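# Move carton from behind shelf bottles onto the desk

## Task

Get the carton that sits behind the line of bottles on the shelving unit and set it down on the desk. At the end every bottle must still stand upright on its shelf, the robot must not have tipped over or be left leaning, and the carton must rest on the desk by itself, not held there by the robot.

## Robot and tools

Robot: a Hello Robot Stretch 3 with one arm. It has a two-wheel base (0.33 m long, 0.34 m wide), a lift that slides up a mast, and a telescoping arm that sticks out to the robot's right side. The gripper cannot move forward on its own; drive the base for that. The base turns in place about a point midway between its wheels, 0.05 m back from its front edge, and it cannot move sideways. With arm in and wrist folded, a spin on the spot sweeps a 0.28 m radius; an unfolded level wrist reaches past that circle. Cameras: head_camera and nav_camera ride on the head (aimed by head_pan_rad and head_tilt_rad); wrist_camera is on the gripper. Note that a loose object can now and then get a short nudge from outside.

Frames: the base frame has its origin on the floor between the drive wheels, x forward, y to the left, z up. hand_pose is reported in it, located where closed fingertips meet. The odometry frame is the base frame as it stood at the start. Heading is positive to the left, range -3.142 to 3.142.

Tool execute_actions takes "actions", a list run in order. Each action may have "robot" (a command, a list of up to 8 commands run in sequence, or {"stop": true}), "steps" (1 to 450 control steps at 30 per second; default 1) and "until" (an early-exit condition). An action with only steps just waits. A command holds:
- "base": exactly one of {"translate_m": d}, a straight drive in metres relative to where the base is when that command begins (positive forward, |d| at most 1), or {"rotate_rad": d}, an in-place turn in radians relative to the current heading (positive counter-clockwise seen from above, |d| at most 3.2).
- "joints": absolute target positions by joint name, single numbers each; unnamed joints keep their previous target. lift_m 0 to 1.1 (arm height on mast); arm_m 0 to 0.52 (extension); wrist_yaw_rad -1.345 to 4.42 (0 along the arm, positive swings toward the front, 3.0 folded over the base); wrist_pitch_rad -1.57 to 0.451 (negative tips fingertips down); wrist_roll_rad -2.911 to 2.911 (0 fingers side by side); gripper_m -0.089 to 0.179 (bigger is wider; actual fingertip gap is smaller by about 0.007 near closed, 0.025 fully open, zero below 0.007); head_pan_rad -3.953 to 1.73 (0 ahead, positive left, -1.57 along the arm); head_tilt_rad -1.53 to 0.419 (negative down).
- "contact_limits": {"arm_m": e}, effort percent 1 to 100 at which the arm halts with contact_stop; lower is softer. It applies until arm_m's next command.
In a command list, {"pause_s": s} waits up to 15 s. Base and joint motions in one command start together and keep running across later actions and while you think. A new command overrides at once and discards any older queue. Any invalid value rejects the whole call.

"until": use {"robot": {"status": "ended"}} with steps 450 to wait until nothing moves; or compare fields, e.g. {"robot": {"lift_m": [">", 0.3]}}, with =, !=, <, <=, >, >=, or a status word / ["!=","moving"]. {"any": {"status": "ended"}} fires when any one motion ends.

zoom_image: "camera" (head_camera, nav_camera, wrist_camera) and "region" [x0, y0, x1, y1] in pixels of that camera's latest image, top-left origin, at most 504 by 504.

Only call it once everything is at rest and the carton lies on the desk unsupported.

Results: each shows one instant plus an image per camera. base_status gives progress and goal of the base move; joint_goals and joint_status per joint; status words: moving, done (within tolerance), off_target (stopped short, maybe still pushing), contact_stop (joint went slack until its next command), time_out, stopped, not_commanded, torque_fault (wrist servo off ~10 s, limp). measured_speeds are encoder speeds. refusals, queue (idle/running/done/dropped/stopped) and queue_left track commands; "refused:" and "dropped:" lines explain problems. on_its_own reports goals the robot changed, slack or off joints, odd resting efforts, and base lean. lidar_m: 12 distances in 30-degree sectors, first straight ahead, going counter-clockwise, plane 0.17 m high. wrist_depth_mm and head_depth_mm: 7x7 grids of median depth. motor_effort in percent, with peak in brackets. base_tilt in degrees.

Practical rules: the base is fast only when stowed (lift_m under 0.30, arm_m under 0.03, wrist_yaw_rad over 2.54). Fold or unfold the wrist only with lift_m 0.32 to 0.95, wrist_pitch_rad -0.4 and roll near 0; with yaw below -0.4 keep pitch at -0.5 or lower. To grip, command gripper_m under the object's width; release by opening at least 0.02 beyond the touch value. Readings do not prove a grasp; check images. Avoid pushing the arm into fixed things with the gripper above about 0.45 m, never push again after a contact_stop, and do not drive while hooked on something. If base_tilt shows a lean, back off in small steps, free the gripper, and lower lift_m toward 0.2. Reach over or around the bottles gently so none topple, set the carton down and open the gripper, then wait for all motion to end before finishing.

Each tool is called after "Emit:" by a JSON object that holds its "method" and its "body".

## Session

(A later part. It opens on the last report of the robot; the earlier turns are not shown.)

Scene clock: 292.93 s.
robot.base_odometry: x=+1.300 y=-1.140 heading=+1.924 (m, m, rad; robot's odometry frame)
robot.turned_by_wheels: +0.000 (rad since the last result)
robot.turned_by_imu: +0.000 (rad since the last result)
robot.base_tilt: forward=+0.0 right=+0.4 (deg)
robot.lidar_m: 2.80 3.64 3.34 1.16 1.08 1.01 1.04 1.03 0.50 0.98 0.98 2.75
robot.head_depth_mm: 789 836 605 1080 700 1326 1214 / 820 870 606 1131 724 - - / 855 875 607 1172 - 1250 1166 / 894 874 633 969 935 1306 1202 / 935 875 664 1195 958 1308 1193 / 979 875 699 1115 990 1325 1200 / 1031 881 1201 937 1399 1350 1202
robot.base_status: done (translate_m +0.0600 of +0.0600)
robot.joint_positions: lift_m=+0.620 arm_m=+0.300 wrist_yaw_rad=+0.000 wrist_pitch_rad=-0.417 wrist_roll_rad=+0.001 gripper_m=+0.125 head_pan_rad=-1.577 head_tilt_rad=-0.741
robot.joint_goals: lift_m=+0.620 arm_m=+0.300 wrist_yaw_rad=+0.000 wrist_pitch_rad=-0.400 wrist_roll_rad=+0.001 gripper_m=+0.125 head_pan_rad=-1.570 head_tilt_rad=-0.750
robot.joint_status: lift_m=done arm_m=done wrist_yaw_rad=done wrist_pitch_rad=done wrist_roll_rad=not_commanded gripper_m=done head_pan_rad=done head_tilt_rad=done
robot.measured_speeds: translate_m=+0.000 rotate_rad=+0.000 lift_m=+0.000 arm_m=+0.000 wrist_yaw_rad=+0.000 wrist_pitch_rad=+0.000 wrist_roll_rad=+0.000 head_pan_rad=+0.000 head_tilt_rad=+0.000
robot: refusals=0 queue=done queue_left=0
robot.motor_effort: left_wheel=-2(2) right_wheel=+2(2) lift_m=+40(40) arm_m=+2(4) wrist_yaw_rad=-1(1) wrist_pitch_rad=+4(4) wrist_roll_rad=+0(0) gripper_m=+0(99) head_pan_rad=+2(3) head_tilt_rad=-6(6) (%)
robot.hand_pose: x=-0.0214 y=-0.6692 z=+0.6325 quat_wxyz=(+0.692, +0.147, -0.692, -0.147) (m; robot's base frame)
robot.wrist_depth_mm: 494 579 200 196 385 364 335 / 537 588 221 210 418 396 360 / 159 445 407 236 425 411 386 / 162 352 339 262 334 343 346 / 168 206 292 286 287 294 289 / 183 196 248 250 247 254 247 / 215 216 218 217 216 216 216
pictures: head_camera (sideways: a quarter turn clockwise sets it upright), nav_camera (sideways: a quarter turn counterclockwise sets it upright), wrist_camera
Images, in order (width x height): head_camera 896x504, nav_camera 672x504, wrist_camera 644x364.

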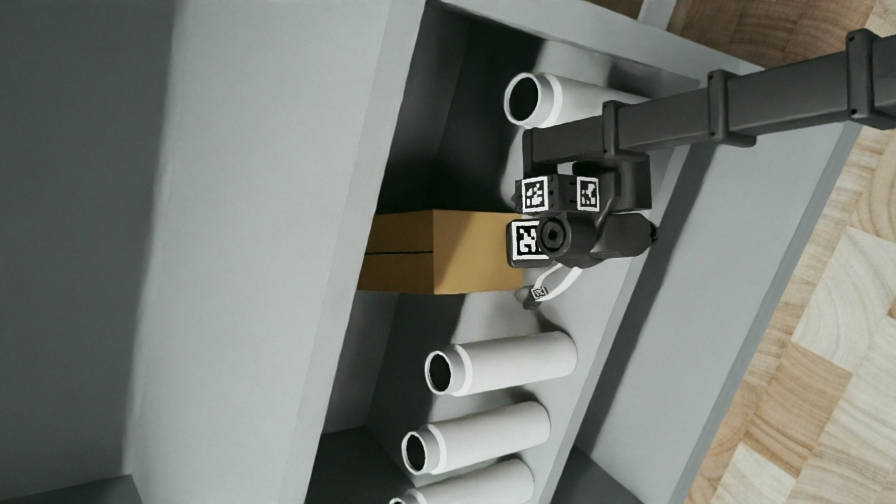

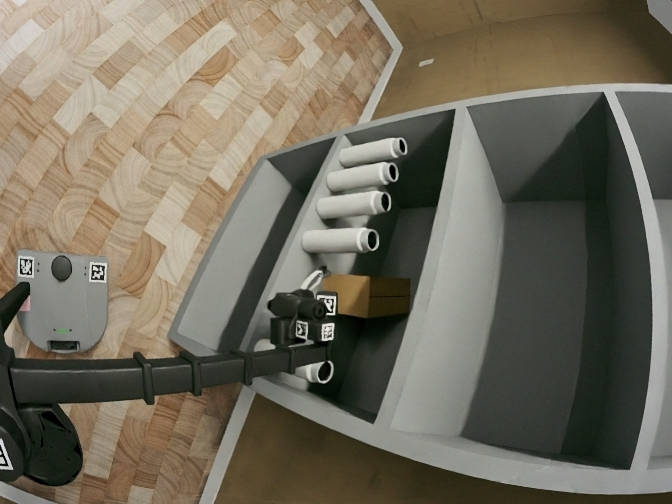

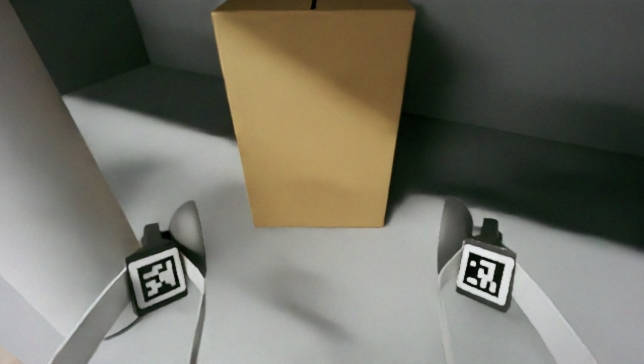

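Emit:
{"method": "execute_actions", "body": {"actions": [{"robot": [{"joints": {"arm_m": 0.362}}, {"joints": {"gripper_m": 0.172}}], "steps": 200, "until": {"robot": {"status": "ended"}}}]}}

Scene clock: 309.33 s.
robot.base_odometry: x=+1.300 y=-1.140 heading=+1.924 (m, m, rad; robot's odometry frame)
robot.turned_by_wheels: +0.000 (rad since the last result)
robot.turned_by_imu: +0.000 (rad since the last result)
robot.base_tilt: forward=+0.0 right=+0.4 (deg)
robot.lidar_m: 2.81 3.66 3.33 1.16 1.07 1.01 1.03 1.03 0.50 0.98 0.99 2.75
robot.head_depth_mm: 790 835 605 1077 701 1325 1218 / 822 865 604 1133 723 - - / 859 868 605 1186 911 1246 1175 / 894 873 633 969 912 1304 1195 / 939 875 667 1193 960 1305 1201 / 977 877 699 1117 989 1323 1195 / 1024 877 1199 939 1399 1361 1197
robot.base_status: done (translate_m +0.0600 of +0.0600)
robot.joint_positions: lift_m=+0.620 arm_m=+0.362 wrist_yaw_rad=+0.000 wrist_pitch_rad=-0.417 wrist_roll_rad=+0.001 gripper_m=+0.172 head_pan_rad=-1.577 head_tilt_rad=-0.741
robot.joint_goals: lift_m=+0.620 arm_m=+0.362 wrist_yaw_rad=+0.000 wrist_pitch_rad=-0.400 wrist_roll_rad=+0.001 gripper_m=+0.172 head_pan_rad=-1.570 head_tilt_rad=-0.750
robot.joint_status: lift_m=done arm_m=done wrist_yaw_rad=done wrist_pitch_rad=done wrist_roll_rad=not_commanded gripper_m=done head_pan_rad=done head_tilt_rad=done
robot.measured_speeds: translate_m=+0.000 rotate_rad=+0.000 lift_m=+0.000 arm_m=+0.000 wrist_yaw_rad=+0.000 wrist_pitch_rad=+0.000 wrist_roll_rad=+0.000 head_pan_rad=+0.000 head_tilt_rad=+0.000
robot: refusals=0 queue=done queue_left=0
robot.motor_effort: left_wheel=-2(2) right_wheel=+2(2) lift_m=+40(40) arm_m=+2(3) wrist_yaw_rad=-2(0) wrist_pitch_rad=+4(4) wrist_roll_rad=+0(0) gripper_m=+1(96) head_pan_rad=+2(2) head_tilt_rad=-6(6) (%)
robot.hand_pose: x=-0.0214 y=-0.7312 z=+0.6325 quat_wxyz=(+0.692, +0.147, -0.692, -0.147) (m; robot's base frame)
robot.wrist_depth_mm: 482 541 158 156 171 325 295 / 489 570 149 149 151 352 314 / 449 443 167 165 167 382 339 / 350 351 193 186 194 344 339 / 298 303 224 213 271 298 285 / - 250 241 239 242 244 252 / 163 217 218 216 218 214 212
pictures: head_camera (sideways: a quarter turn clockwise sets it upright), nav_camera (sideways: a quarter turn counterclockwise sets it upright), wrist_camera
Images, in order (width x height): head_camera 896x504, nav_camera 672x504, wrist_camera 644x364.

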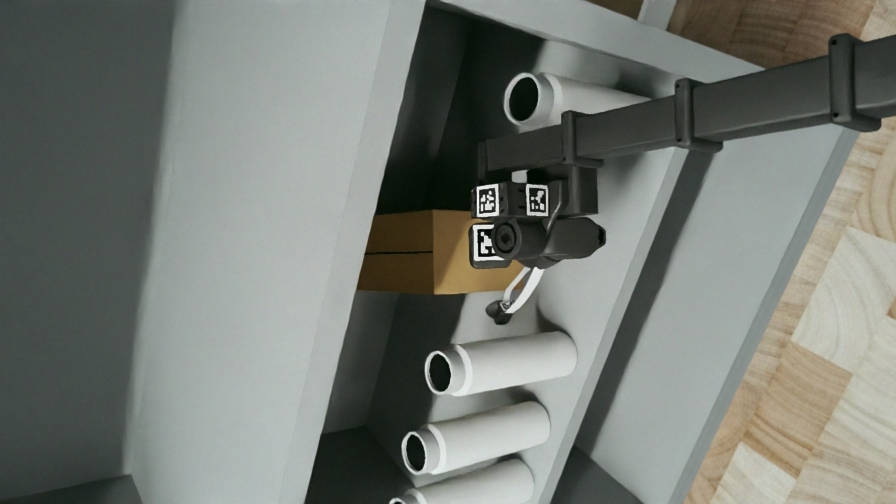

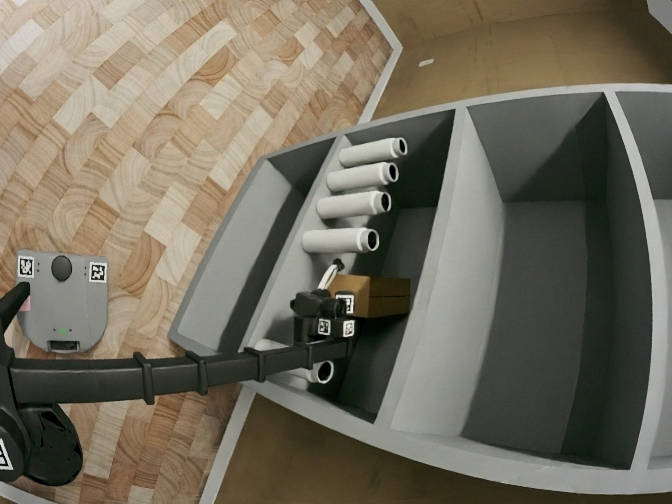

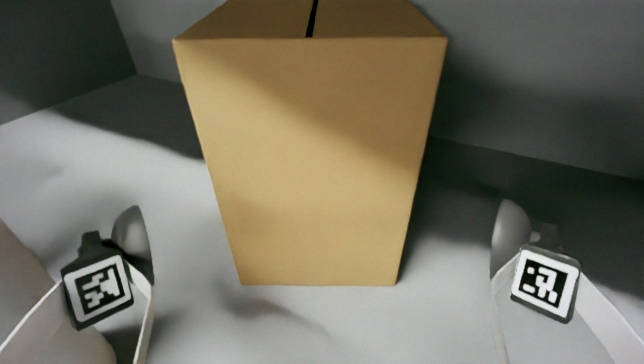

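Emit:
{"method": "zoom_image", "body": {"camera": "wrist_camera", "region": [0, 180, 260, 364]}}

Emit:
{"method": "zoom_image", "body": {"camera": "head_camera", "region": [400, 150, 640, 400]}}

Region (0, 180, 260, 364) of wrist_camera's 644x364 image, scaled by 1.938; it fills the top 357 rows of this view, and the rest is white.

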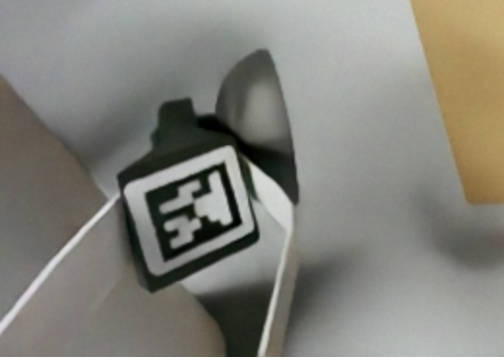

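Region (400, 150, 640, 400) of head_camera's 896x504 image, scaled by 2.016, with more detail than that image has; it fills the left 484 columns of this view, and the rest is white.

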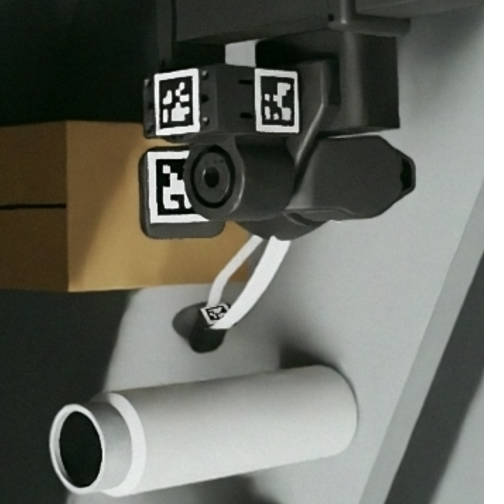

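Emit:
{"method": "execute_actions", "body": {"actions": [{"robot": {"joints": {"arm_m": 0.447}, "contact_limits": {"arm_m": 15}}, "steps": 200, "until": {"robot": {"status": "ended"}}}]}}

Scene clock: 332.10 s.
robot.base_odometry: x=+1.300 y=-1.140 heading=+1.924 (m, m, rad; robot's odometry frame)
robot.turned_by_wheels: +0.000 (rad since the last result)
robot.turned_by_imu: +0.000 (rad since the last result)
robot.base_tilt: forward=-0.1 right=+0.4 (deg)
robot.lidar_m: 2.80 3.62 3.33 1.17 1.07 1.01 1.03 1.03 0.50 0.98 0.99 2.75
robot.head_depth_mm: 791 832 604 1078 698 1314 1209 / 822 868 607 1129 725 - 1146 / 857 873 605 1188 936 1244 1171 / 894 874 634 977 957 1302 1193 / 938 876 665 1185 960 1307 1196 / 978 876 700 1115 989 1324 1193 / 1029 877 1202 942 1403 1362 1192
robot.base_status: done (translate_m +0.0600 of +0.0600)
robot.joint_positions: lift_m=+0.620 arm_m=+0.447 wrist_yaw_rad=+0.001 wrist_pitch_rad=-0.417 wrist_roll_rad=+0.001 gripper_m=+0.172 head_pan_rad=-1.577 head_tilt_rad=-0.741
robot.joint_goals: lift_m=+0.620 arm_m=+0.447 wrist_yaw_rad=+0.000 wrist_pitch_rad=-0.400 wrist_roll_rad=+0.001 gripper_m=+0.172 head_pan_rad=-1.570 head_tilt_rad=-0.750
robot.joint_status: lift_m=done arm_m=done wrist_yaw_rad=done wrist_pitch_rad=done wrist_roll_rad=not_commanded gripper_m=done head_pan_rad=done head_tilt_rad=done
robot.measured_speeds: translate_m=+0.000 rotate_rad=+0.000 lift_m=+0.000 arm_m=+0.000 wrist_yaw_rad=+0.000 wrist_pitch_rad=+0.000 wrist_roll_rad=+0.000 head_pan_rad=+0.000 head_tilt_rad=+0.000
robot: refusals=0 queue=done queue_left=0
robot.motor_effort: left_wheel=-2(2) right_wheel=+2(2) lift_m=+41(40) arm_m=+2(1) wrist_yaw_rad=-2(1) wrist_pitch_rad=+4(4) wrist_roll_rad=+0(0) gripper_m=-1(0) head_pan_rad=+3(2) head_tilt_rad=-6(6) (%)
robot.contact_limits: arm_m 15 (drawing in: default 16, maximum 26; extending or still: default 21, maximum 35)
robot.hand_pose: x=-0.0213 y=-0.8161 z=+0.6325 quat_wxyz=(+0.692, +0.147, -0.692, -0.147) (m; robot's base frame)
robot.wrist_depth_mm: 454 445 156 155 153 261 237 / 475 110 102 101 100 265 253 / 432 80 80 79 78 78 273 / 356 89 87 86 85 86 297 / 297 101 100 99 98 96 289 / 258 119 117 116 114 119 251 / 216 217 141 139 136 216 212
pictures: head_camera (sideways: a quarter turn clockwise sets it upright), nav_camera (sideways: a quarter turn counterclockwise sets it upright), wrist_camera
Images, in order (width x height): head_camera 896x504, nav_camera 672x504, wrist_camera 644x364.

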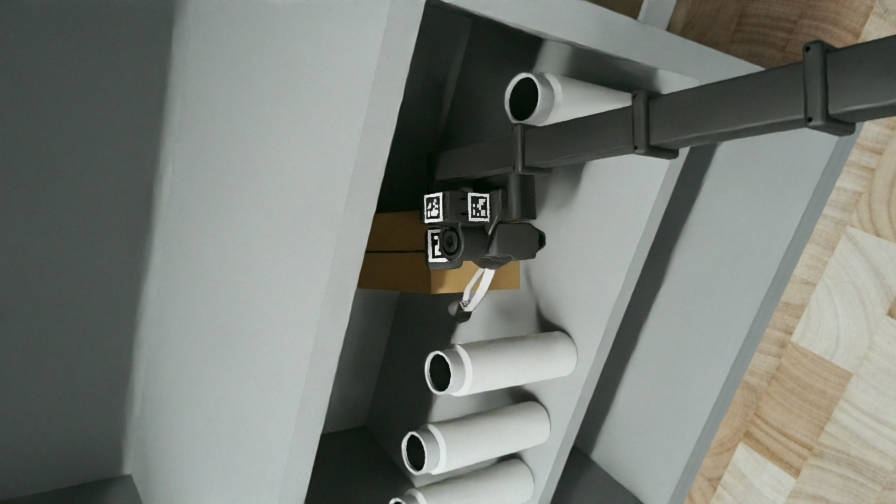

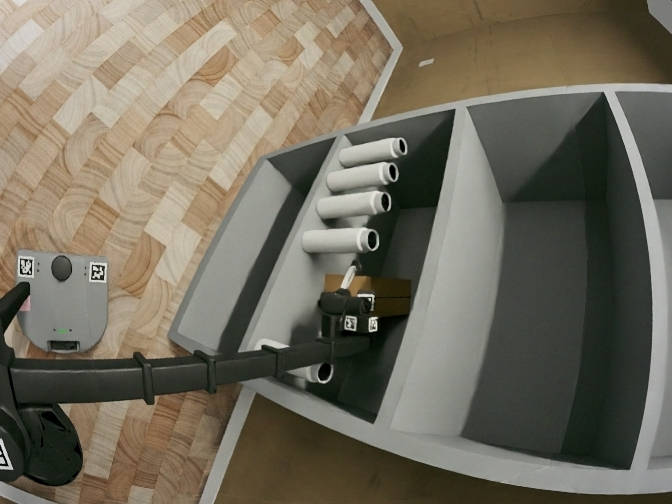

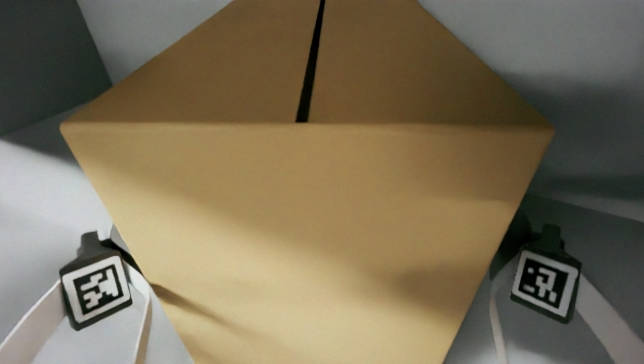

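Emit:
{"method": "execute_actions", "body": {"actions": [{"robot": {"joints": {"gripper_m": 0.09}}, "steps": 100, "until": {"robot": {"status": "ended"}}}]}}

Scene clock: 338.63 s.
robot.base_odometry: x=+1.300 y=-1.140 heading=+1.924 (m, m, rad; robot's odometry frame)
robot.turned_by_wheels: +0.000 (rad since the last result)
robot.turned_by_imu: +0.000 (rad since the last result)
robot.base_tilt: forward=+0.0 right=+0.5 (deg)
robot.lidar_m: 2.81 3.62 3.32 1.17 1.07 1.01 1.04 1.03 0.50 0.97 0.99 2.74
robot.head_depth_mm: 791 833 605 1078 700 1333 1207 / 823 865 605 1133 723 - 1145 / 857 868 607 1188 937 1251 1170 / 895 875 635 988 963 1305 1192 / 937 877 666 1196 967 1309 1196 / 984 877 700 1117 993 1328 1194 / 1022 876 1201 938 1406 1354 1203
robot.base_status: done (translate_m +0.0600 of +0.0600)
robot.joint_positions: lift_m=+0.620 arm_m=+0.447 wrist_yaw_rad=+0.002 wrist_pitch_rad=-0.420 wrist_roll_rad=+0.001 gripper_m=+0.092 head_pan_rad=-1.577 head_tilt_rad=-0.741
robot.joint_goals: lift_m=+0.620 arm_m=+0.447 wrist_yaw_rad=+0.000 wrist_pitch_rad=-0.400 wrist_roll_rad=+0.001 gripper_m=+0.090 head_pan_rad=-1.570 head_tilt_rad=-0.750
robot.joint_status: lift_m=done arm_m=done wrist_yaw_rad=done wrist_pitch_rad=done wrist_roll_rad=not_commanded gripper_m=done head_pan_rad=done head_tilt_rad=done
robot.measured_speeds: translate_m=+0.000 rotate_rad=+0.000 lift_m=+0.000 arm_m=+0.000 wrist_yaw_rad=+0.000 wrist_pitch_rad=+0.000 wrist_roll_rad=+0.000 head_pan_rad=+0.000 head_tilt_rad=+0.000
robot: refusals=0 queue=done queue_left=0
robot.motor_effort: left_wheel=-1(2) right_wheel=+1(2) lift_m=+38(40) arm_m=+2(2) wrist_yaw_rad=-3(3) wrist_pitch_rad=+5(5) wrist_roll_rad=+0(0) gripper_m=-43(97) head_pan_rad=+2(2) head_tilt_rad=-6(6) (%)
robot.contact_limits: arm_m 15 (drawing in: default 16, maximum 26; extending or still: default 21, maximum 35)
robot.hand_pose: x=-0.0211 y=-0.8158 z=+0.6320 quat_wxyz=(+0.692, +0.148, -0.691, -0.147) (m; robot's base frame)
robot.wrist_depth_mm: 448 441 155 153 152 262 236 / 470 103 102 101 99 267 255 / 446 91 90 88 87 88 275 / 354 106 102 99 98 304 296 / 293 200 116 114 112 274 284 / 253 - 137 133 130 - 247 / 218 219 165 160 161 216 215
pictures: head_camera (sideways: a quarter turn clockwise sets it upright), nav_camera (sideways: a quarter turn counterclockwise sets it upright), wrist_camera
Images, in order (width x height): head_camera 896x504, nav_camera 672x504, wrist_camera 644x364.

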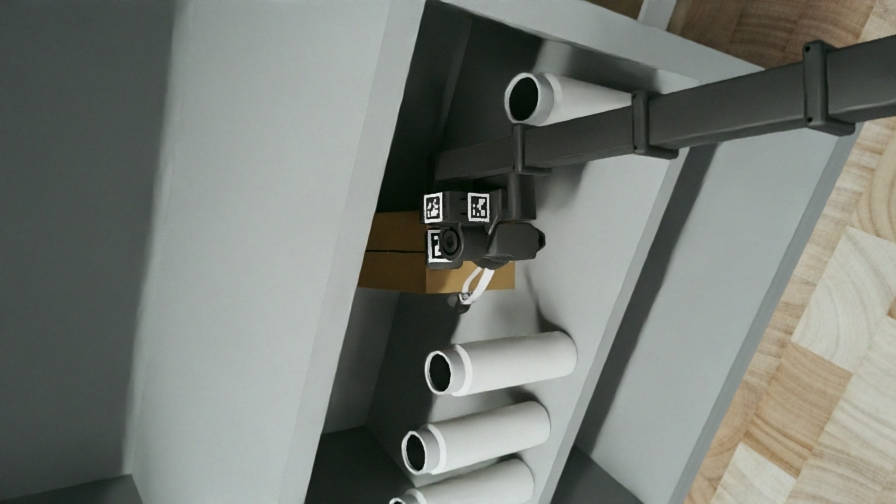

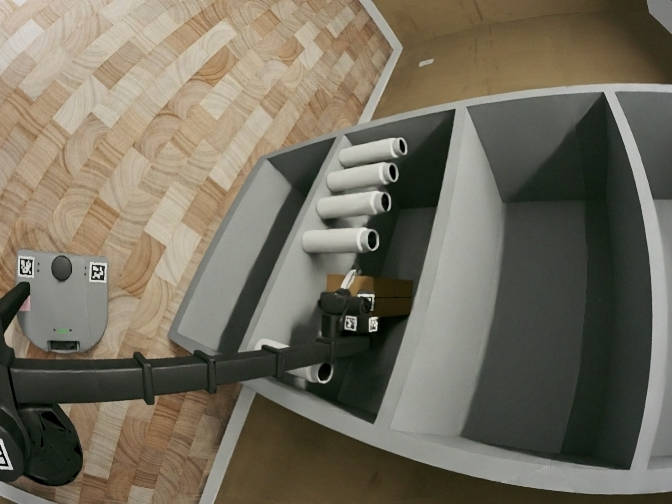

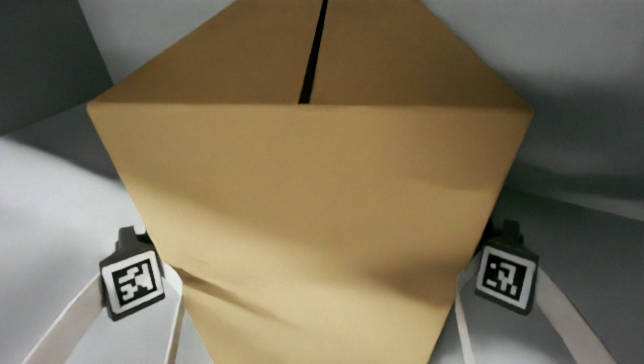

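Emit:
{"method": "execute_actions", "body": {"actions": [{"robot": {"joints": {"arm_m": 0.32}}, "steps": 150, "until": {"robot": {"status": "ended"}}}]}}

Scene clock: 346.13 s.
robot.base_odometry: x=+1.300 y=-1.140 heading=+1.924 (m, m, rad; robot's odometry frame)
robot.turned_by_wheels: +0.000 (rad since the last result)
robot.turned_by_imu: +0.000 (rad since the last result)
robot.base_tilt: forward=-0.1 right=+0.5 (deg)
robot.lidar_m: 2.81 3.64 3.34 1.16 1.08 1.01 1.03 1.03 0.50 0.98 0.98 2.74
robot.head_depth_mm: 791 836 602 1082 698 1321 1213 / 819 868 603 1131 725 - 1148 / 855 876 608 1151 - 1240 1173 / 895 873 633 904 909 1306 1194 / 935 877 666 1185 956 1312 1198 / 977 878 701 1113 991 1327 1203 / 1025 876 1195 939 1411 1359 1196
robot.base_status: done (translate_m +0.0600 of +0.0600)
robot.joint_positions: lift_m=+0.620 arm_m=+0.320 wrist_yaw_rad=-0.001 wrist_pitch_rad=-0.418 wrist_roll_rad=+0.008 gripper_m=+0.091 head_pan_rad=-1.577 head_tilt_rad=-0.741
robot.joint_goals: lift_m=+0.620 arm_m=+0.320 wrist_yaw_rad=+0.000 wrist_pitch_rad=-0.400 wrist_roll_rad=+0.008 gripper_m=+0.090 head_pan_rad=-1.570 head_tilt_rad=-0.750
robot.joint_status: lift_m=done arm_m=done wrist_yaw_rad=done wrist_pitch_rad=done wrist_roll_rad=not_commanded gripper_m=done head_pan_rad=done head_tilt_rad=done
robot.measured_speeds: translate_m=+0.000 rotate_rad=+0.000 lift_m=+0.000 arm_m=+0.000 wrist_yaw_rad=+0.000 wrist_pitch_rad=+0.000 wrist_roll_rad=+0.000 head_pan_rad=+0.000 head_tilt_rad=+0.000
robot: refusals=0 queue=done queue_left=0
robot.motor_effort: left_wheel=-2(2) right_wheel=+2(2) lift_m=+39(38) arm_m=-2(3) wrist_yaw_rad=+2(6) wrist_pitch_rad=+4(5) wrist_roll_rad=-3(3) gripper_m=-21(31) head_pan_rad=+2(2) head_tilt_rad=-6(6) (%)
robot.hand_pose: x=-0.0218 y=-0.6897 z=+0.6325 quat_wxyz=(+0.689, +0.146, -0.694, -0.148) (m; robot's base frame)
robot.wrist_depth_mm: 497 570 157 154 150 353 317 / 519 111 102 100 98 104 347 / 457 93 93 92 92 94 368 / 166 110 104 104 103 317 343 / 161 191 120 119 119 282 286 / 165 - 139 139 137 - 247 / 169 212 173 166 168 215 214
pictures: head_camera (sideways: a quarter turn clockwise sets it upright), nav_camera (sideways: a quarter turn counterclockwise sets it upright), wrist_camera
Images, in order (width x height): head_camera 896x504, nav_camera 672x504, wrist_camera 644x364.

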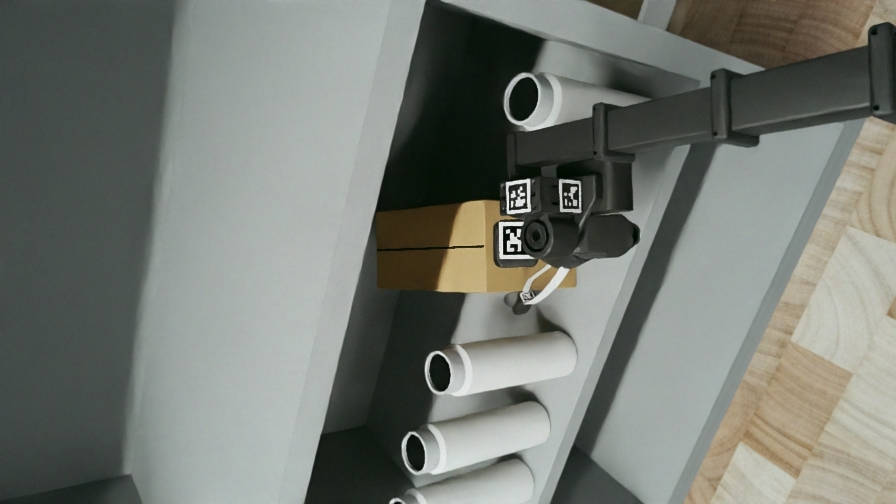

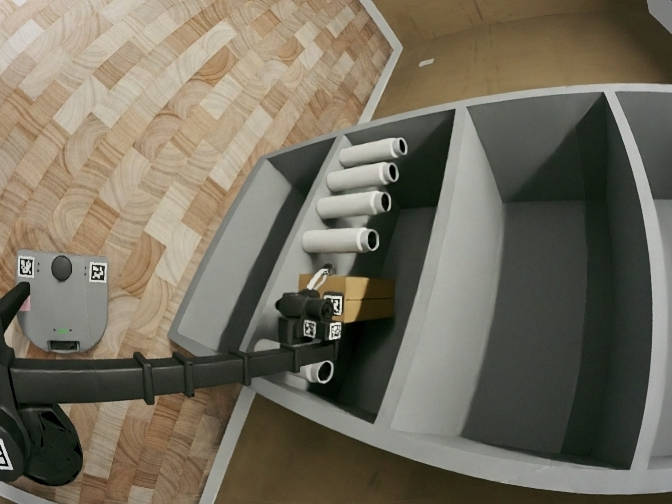

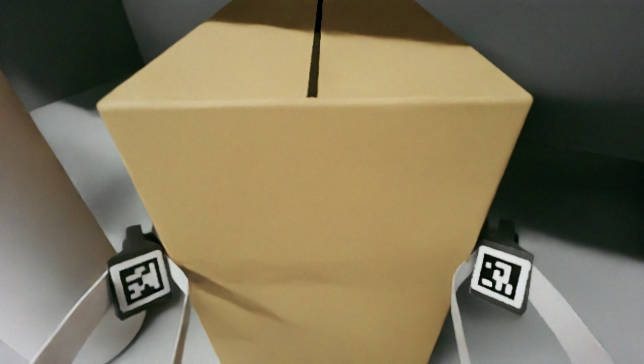

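Emit:
{"method": "execute_actions", "body": {"actions": [{"robot": {"joints": {"arm_m": 0.155}}, "steps": 150, "until": {"robot": {"status": "ended"}}}]}}

Scene clock: 351.30 s.
robot.base_odometry: x=+1.300 y=-1.140 heading=+1.924 (m, m, rad; robot's odometry frame)
robot.turned_by_wheels: +0.000 (rad since the last result)
robot.turned_by_imu: +0.000 (rad since the last result)
robot.base_tilt: forward=+0.0 right=+0.4 (deg)
robot.lidar_m: 2.79 3.62 3.32 1.16 1.07 1.01 1.04 1.03 0.50 0.98 0.99 2.75
robot.head_depth_mm: 790 836 604 1079 700 1326 1219 / 822 868 605 1137 755 830 - / 854 871 606 1166 921 - 1147 / 890 873 634 902 751 1237 1174 / 938 877 667 1183 964 1314 1190 / 978 874 700 1124 990 1330 1197 / 1029 874 1200 940 1418 1349 1195
robot.base_status: done (translate_m +0.0600 of +0.0600)
robot.joint_positions: lift_m=+0.620 arm_m=+0.155 wrist_yaw_rad=-0.001 wrist_pitch_rad=-0.418 wrist_roll_rad=+0.008 gripper_m=+0.091 head_pan_rad=-1.577 head_tilt_rad=-0.741
robot.joint_goals: lift_m=+0.620 arm_m=+0.155 wrist_yaw_rad=+0.000 wrist_pitch_rad=-0.400 wrist_roll_rad=+0.008 gripper_m=+0.090 head_pan_rad=-1.570 head_tilt_rad=-0.750
robot.joint_status: lift_m=done arm_m=done wrist_yaw_rad=done wrist_pitch_rad=done wrist_roll_rad=not_commanded gripper_m=done head_pan_rad=done head_tilt_rad=done
robot.measured_speeds: translate_m=+0.000 rotate_rad=+0.000 lift_m=+0.000 arm_m=+0.000 wrist_yaw_rad=+0.000 wrist_pitch_rad=+0.000 wrist_roll_rad=+0.000 head_pan_rad=+0.000 head_tilt_rad=+0.000
robot: refusals=0 queue=done queue_left=0
robot.motor_effort: left_wheel=-2(1) right_wheel=+2(2) lift_m=+38(39) arm_m=-2(2) wrist_yaw_rad=+2(1) wrist_pitch_rad=+4(4) wrist_roll_rad=-3(3) gripper_m=-20(20) head_pan_rad=+2(2) head_tilt_rad=-6(5) (%)
robot.hand_pose: x=-0.0217 y=-0.5247 z=+0.6325 quat_wxyz=(+0.689, +0.146, -0.694, -0.148) (m; robot's base frame)
robot.wrist_depth_mm: 282 238 159 155 151 474 434 / 316 111 102 100 99 105 444 / 355 93 93 92 92 94 142 / 387 110 105 104 104 318 145 / 663 338 119 119 118 183 152 / 836 - 139 139 138 - 165 / 755 706 173 166 169 212 206
pictures: head_camera (sideways: a quarter turn clockwise sets it upright), nav_camera (sideways: a quarter turn counterclockwise sets it upright), wrist_camera
Images, in order (width x height): head_camera 896x504, nav_camera 672x504, wrist_camera 644x364.

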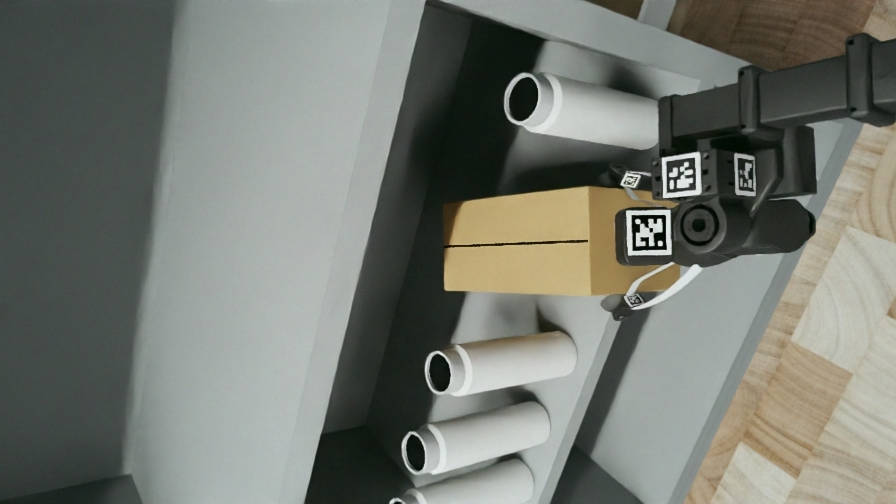

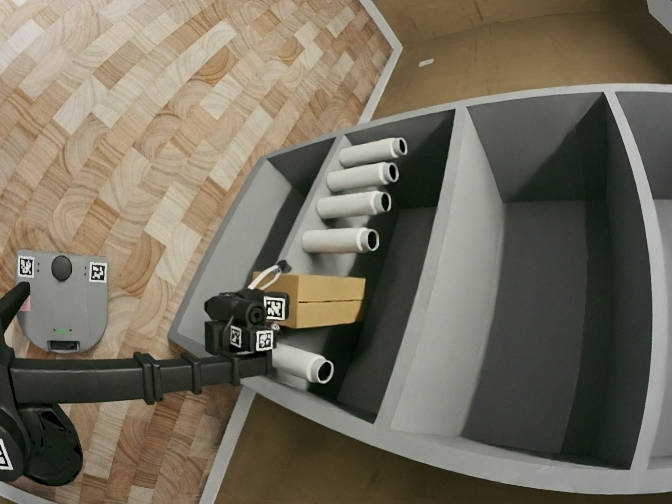

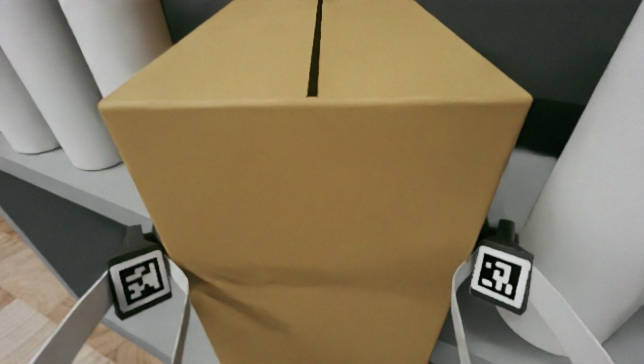

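Emit:
{"method": "zoom_image", "body": {"camera": "head_camera", "region": [300, 0, 800, 504]}}

Region (300, 0, 800, 504) of head_camera's 896x504 image, scaled by 1.000; it fills the left 500 columns of this view, and the rest is white.

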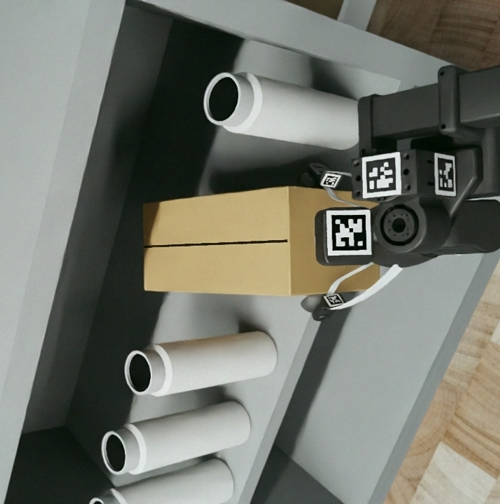

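Emit:
{"method": "execute_actions", "body": {"actions": [{"robot": [{"joints": {"arm_m": 0.14}}, {"joints": {"gripper_m": 0.162}}, {"joints": {"lift_m": 0.752, "wrist_pitch_rad": -0.785, "wrist_roll_rad": 0.0}}], "steps": 300, "until": {"robot": {"status": "ended"}}}]}}

Scene clock: 417.93 s.
robot.base_odometry: x=+1.300 y=-1.140 heading=+1.924 (m, m, rad; robot's odometry frame)
robot.turned_by_wheels: +0.000 (rad since the last result)
robot.turned_by_imu: +0.000 (rad since the last result)
robot.base_tilt: forward=-0.1 right=+0.5 (deg)
robot.lidar_m: 2.81 3.65 3.33 1.16 1.07 1.01 1.03 1.03 0.50 0.97 0.99 2.74
robot.head_depth_mm: 791 836 605 1084 683 - - / 825 869 604 1136 723 - 1144 / 857 872 606 1173 792 - 1163 / 895 874 636 1185 764 1224 1196 / 937 878 666 1187 961 1293 1201 / 983 875 699 1117 991 1332 1192 / 1021 879 1201 937 1403 1363 1197
robot.base_status: done (translate_m +0.0600 of +0.0600)
robot.joint_positions: lift_m=+0.752 arm_m=+0.140 wrist_yaw_rad=-0.001 wrist_pitch_rad=-0.793 wrist_roll_rad=+0.006 gripper_m=+0.162 head_pan_rad=-1.577 head_tilt_rad=-0.741
robot.joint_goals: lift_m=+0.752 arm_m=+0.140 wrist_yaw_rad=+0.000 wrist_pitch_rad=-0.785 wrist_roll_rad=+0.000 gripper_m=+0.162 head_pan_rad=-1.570 head_tilt_rad=-0.750
robot.joint_status: lift_m=done arm_m=done wrist_yaw_rad=done wrist_pitch_rad=done wrist_roll_rad=done gripper_m=done head_pan_rad=done head_tilt_rad=done
robot.measured_speeds: translate_m=+0.000 rotate_rad=+0.000 lift_m=+0.000 arm_m=+0.000 wrist_yaw_rad=+0.000 wrist_pitch_rad=+0.000 wrist_roll_rad=+0.000 head_pan_rad=+0.000 head_tilt_rad=+0.000
robot: refusals=0 queue=done queue_left=0
robot.motor_effort: left_wheel=-2(2) right_wheel=+3(2) lift_m=+40(41) arm_m=-2(4) wrist_yaw_rad=+1(1) wrist_pitch_rad=+2(4) wrist_roll_rad=-2(2) gripper_m=+0(92) head_pan_rad=+1(2) head_tilt_rad=-5(6) (%)
robot.hand_pose: x=-0.0218 y=-0.4479 z=+0.6909 quat_wxyz=(+0.650, +0.272, -0.654, -0.275) (m; robot's base frame)
robot.wrist_depth_mm: 384 310 226 210 469 497 151 / 451 412 193 187 195 415 161 / - 747 171 167 170 216 189 / 980 887 192 180 191 249 250 / 890 901 844 247 332 322 237 / 828 789 798 757 726 389 256 / 745 733 750 753 748 730 755
pictures: head_camera (sideways: a quarter turn clockwise sets it upright), nav_camera (sideways: a quarter turn counterclockwise sets it upright), wrist_camera
Images, in order (width x height): head_camera 896x504, nav_camera 672x504, wrist_camera 644x364.

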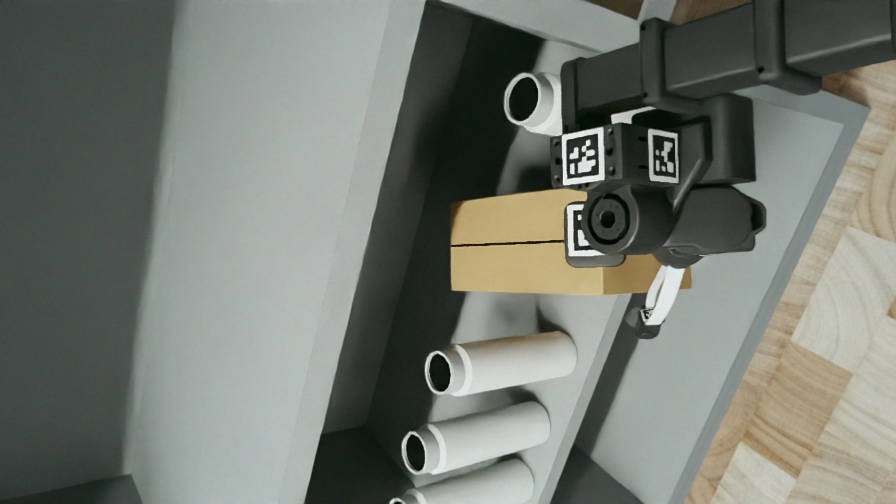

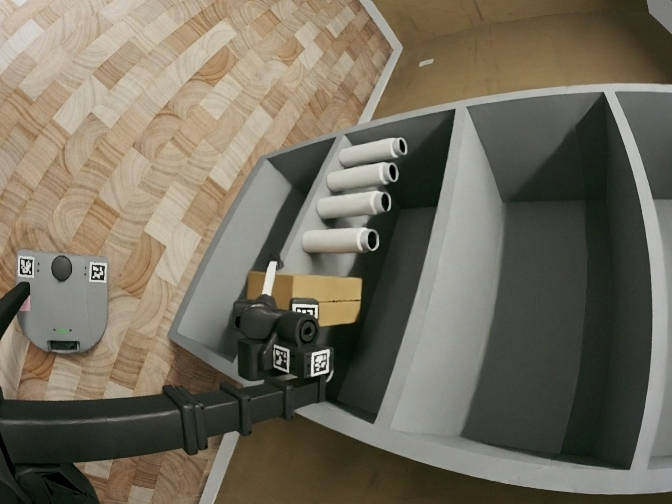

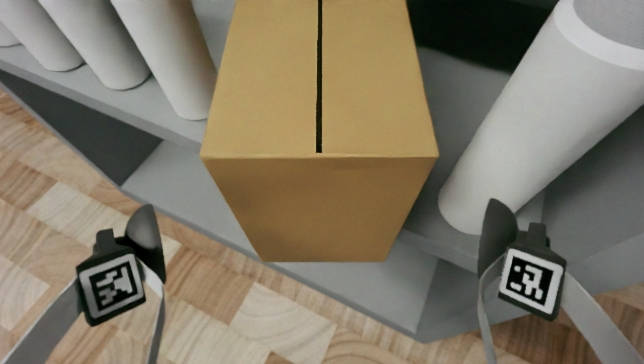

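Emit:
{"method": "execute_actions", "body": {"actions": [{"robot": {"joints": {"arm_m": 0.305}, "contact_limits": {"arm_m": 12}}, "steps": 200, "until": {"robot": {"status": "ended"}}}]}}

Scene clock: 443.00 s.
robot.base_odometry: x=+1.300 y=-1.140 heading=+1.924 (m, m, rad; robot's odometry frame)
robot.turned_by_wheels: +0.000 (rad since the last result)
robot.turned_by_imu: +0.000 (rad since the last result)
robot.base_tilt: forward=+0.0 right=+0.4 (deg)
robot.lidar_m: 2.81 3.63 3.34 1.16 1.07 1.01 1.03 1.03 0.50 0.98 0.99 2.75
robot.head_depth_mm: 792 834 606 1077 669 - - / 821 867 604 1134 - 1213 1135 / 856 871 606 - 886 1223 1172 / 893 874 633 1237 734 1228 1195 / 936 875 665 1186 953 1307 1194 / 977 879 698 1113 989 1331 1195 / 1029 874 1200 942 1417 1366 1204
robot.base_status: done (translate_m +0.0600 of +0.0600)
robot.joint_positions: lift_m=+0.752 arm_m=+0.305 wrist_yaw_rad=-0.001 wrist_pitch_rad=-0.793 wrist_roll_rad=+0.005 gripper_m=+0.162 head_pan_rad=-1.577 head_tilt_rad=-0.741
robot.joint_goals: lift_m=+0.752 arm_m=+0.305 wrist_yaw_rad=+0.000 wrist_pitch_rad=-0.785 wrist_roll_rad=+0.000 gripper_m=+0.162 head_pan_rad=-1.570 head_tilt_rad=-0.750
robot.joint_status: lift_m=done arm_m=done wrist_yaw_rad=done wrist_pitch_rad=done wrist_roll_rad=done gripper_m=done head_pan_rad=done head_tilt_rad=done
robot.measured_speeds: translate_m=+0.000 rotate_rad=+0.000 lift_m=+0.000 arm_m=+0.000 wrist_yaw_rad=+0.000 wrist_pitch_rad=+0.000 wrist_roll_rad=+0.000 head_pan_rad=+0.000 head_tilt_rad=+0.000
robot: refusals=0 queue=done queue_left=0
robot.motor_effort: left_wheel=-2(1) right_wheel=+2(2) lift_m=+41(41) arm_m=+2(2) wrist_yaw_rad=+1(2) wrist_pitch_rad=+2(2) wrist_roll_rad=-2(2) gripper_m=+0(0) head_pan_rad=+2(2) head_tilt_rad=-6(6) (%)
robot.contact_limits: arm_m 12 (drawing in: default 16, maximum 26; extending or still: default 21, maximum 35)
robot.hand_pose: x=-0.0217 y=-0.6123 z=+0.6909 quat_wxyz=(+0.650, +0.272, -0.654, -0.275) (m; robot's base frame)
robot.wrist_depth_mm: 174 508 497 496 469 425 382 / 165 443 196 186 191 435 420 / 179 222 171 167 169 386 387 / 322 240 152 151 151 357 343 / 880 305 139 137 137 330 322 / 823 465 128 127 126 131 300 / 759 741 118 118 118 231 180
pictures: head_camera (sideways: a quarter turn clockwise sets it upright), nav_camera (sideways: a quarter turn counterclockwise sets it upright), wrist_camera
Images, in order (width x height): head_camera 896x504, nav_camera 672x504, wrist_camera 644x364.

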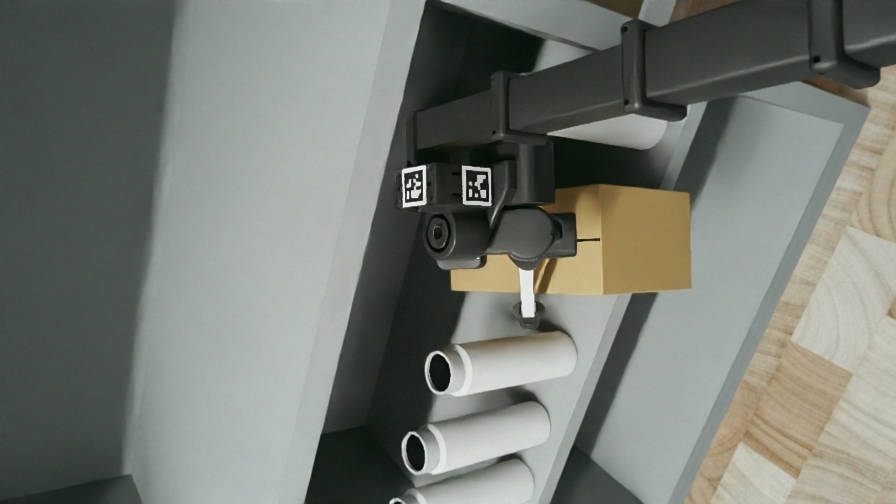

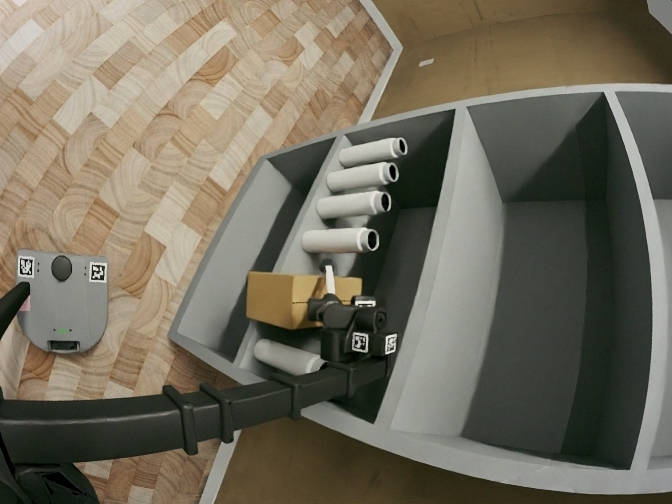

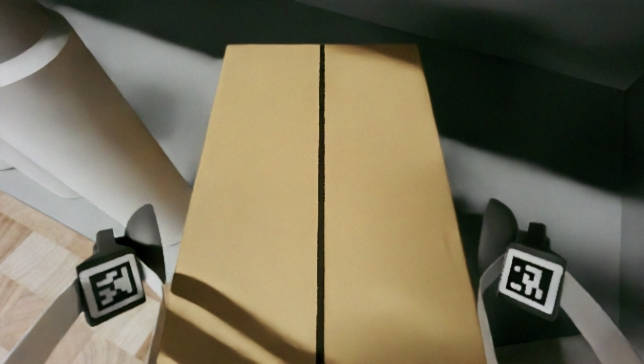

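Emit:
{"method": "execute_actions", "body": {"actions": [{"robot": [{"joints": {"lift_m": 0.744}}, {"joints": {"gripper_m": 0.09}}], "steps": 200, "until": {"robot": {"status": "ended"}}}]}}

Scene clock: 455.97 s.
robot.base_odometry: x=+1.300 y=-1.140 heading=+1.924 (m, m, rad; robot's odometry frame)
robot.turned_by_wheels: +0.000 (rad since the last result)
robot.turned_by_imu: +0.000 (rad since the last result)
robot.base_tilt: forward=+0.0 right=+0.4 (deg)
robot.lidar_m: 2.80 3.63 3.34 1.16 1.07 1.01 1.03 1.03 0.50 0.98 0.99 2.75
robot.head_depth_mm: 793 837 605 1072 686 - - / 823 872 605 1136 - 1223 1123 / 855 872 605 - 890 1219 1170 / 897 879 635 1234 730 1212 1193 / 935 877 666 1195 957 1307 1196 / 982 875 703 1116 993 1325 1194 / 1028 878 1196 941 1415 1353 1193
robot.base_status: done (translate_m +0.0600 of +0.0600)
robot.joint_positions: lift_m=+0.744 arm_m=+0.305 wrist_yaw_rad=-0.001 wrist_pitch_rad=-0.787 wrist_roll_rad=+0.003 gripper_m=+0.091 head_pan_rad=-1.577 head_tilt_rad=-0.741
robot.joint_goals: lift_m=+0.744 arm_m=+0.305 wrist_yaw_rad=+0.000 wrist_pitch_rad=-0.785 wrist_roll_rad=+0.000 gripper_m=+0.090 head_pan_rad=-1.570 head_tilt_rad=-0.750
robot.joint_status: lift_m=done arm_m=done wrist_yaw_rad=done wrist_pitch_rad=done wrist_roll_rad=done gripper_m=done head_pan_rad=done head_tilt_rad=done
robot.measured_speeds: translate_m=+0.000 rotate_rad=+0.000 lift_m=+0.000 arm_m=+0.000 wrist_yaw_rad=+0.000 wrist_pitch_rad=+0.000 wrist_roll_rad=+0.000 head_pan_rad=+0.000 head_tilt_rad=+0.000
robot: refusals=0 queue=done queue_left=0
robot.motor_effort: left_wheel=-2(3) right_wheel=+2(5) lift_m=+23(40) arm_m=+2(2) wrist_yaw_rad=+0(1) wrist_pitch_rad=+0(2) wrist_roll_rad=-1(2) gripper_m=-26(97) head_pan_rad=+2(2) head_tilt_rad=-6(6) (%)
robot.contact_limits: arm_m 12 (drawing in: default 16, maximum 26; extending or still: default 21, maximum 35)
robot.hand_pose: x=-0.0217 y=-0.6136 z=+0.6847 quat_wxyz=(+0.652, +0.270, -0.654, -0.272) (m; robot's base frame)
robot.wrist_depth_mm: 167 520 495 494 468 420 377 / 165 441 185 180 185 437 412 / 178 222 165 162 161 387 393 / 314 240 146 145 145 355 351 / 866 292 134 132 132 325 319 / 817 - 122 122 122 123 292 / 749 732 113 113 113 255 267
pictures: head_camera (sideways: a quarter turn clockwise sets it upright), nav_camera (sideways: a quarter turn counterclockwise sets it upright), wrist_camera
Images, in order (width x height): head_camera 896x504, nav_camera 672x504, wrist_camera 644x364.

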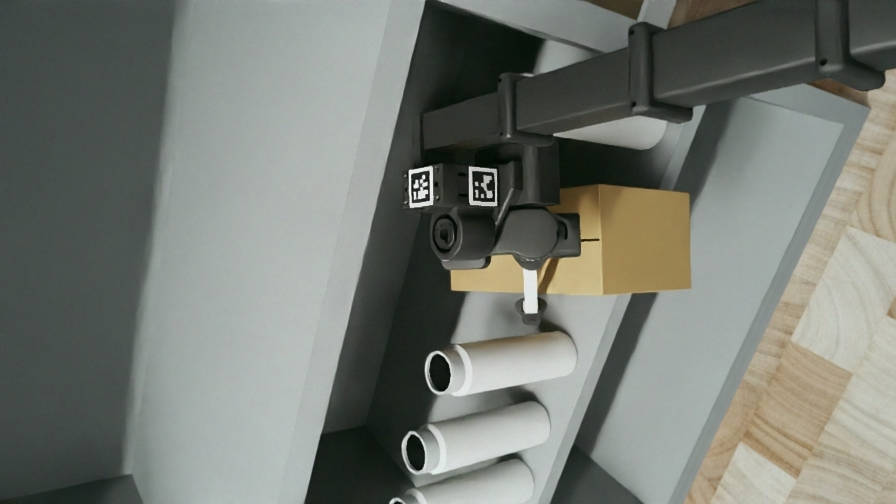

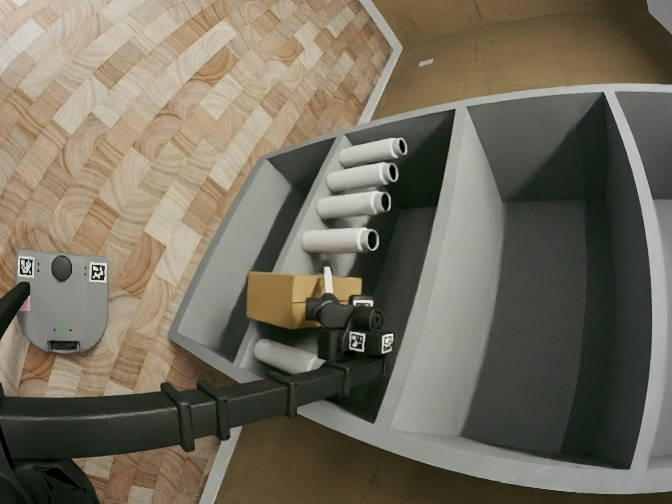

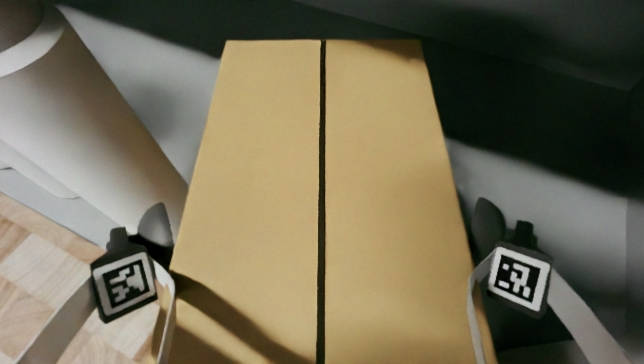

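Emit:
{"method": "zoom_image", "body": {"camera": "wrist_camera", "region": [60, 170, 260, 364]}}

Emit:
{"method": "zoom_image", "body": {"camera": "head_camera", "region": [440, 220, 640, 360]}}

Region (60, 170, 260, 364) of wrist_camera's 644x364 image, scaled by 2.520; it fills the top 489 rows of this view, and the rest is white.

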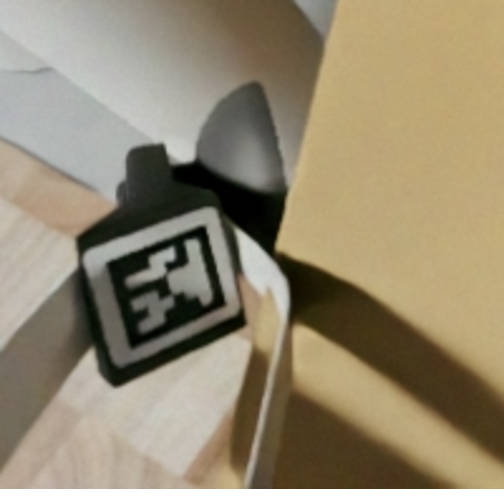

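Region (440, 220, 640, 360) of head_camera's 896x504 image, scaled by 2.520, with more detail than that image has; it fills the top 353 rows of this view, and the rest is white.

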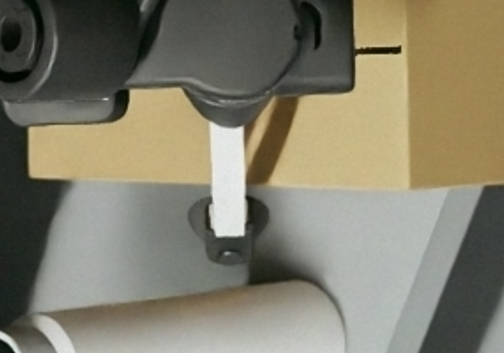

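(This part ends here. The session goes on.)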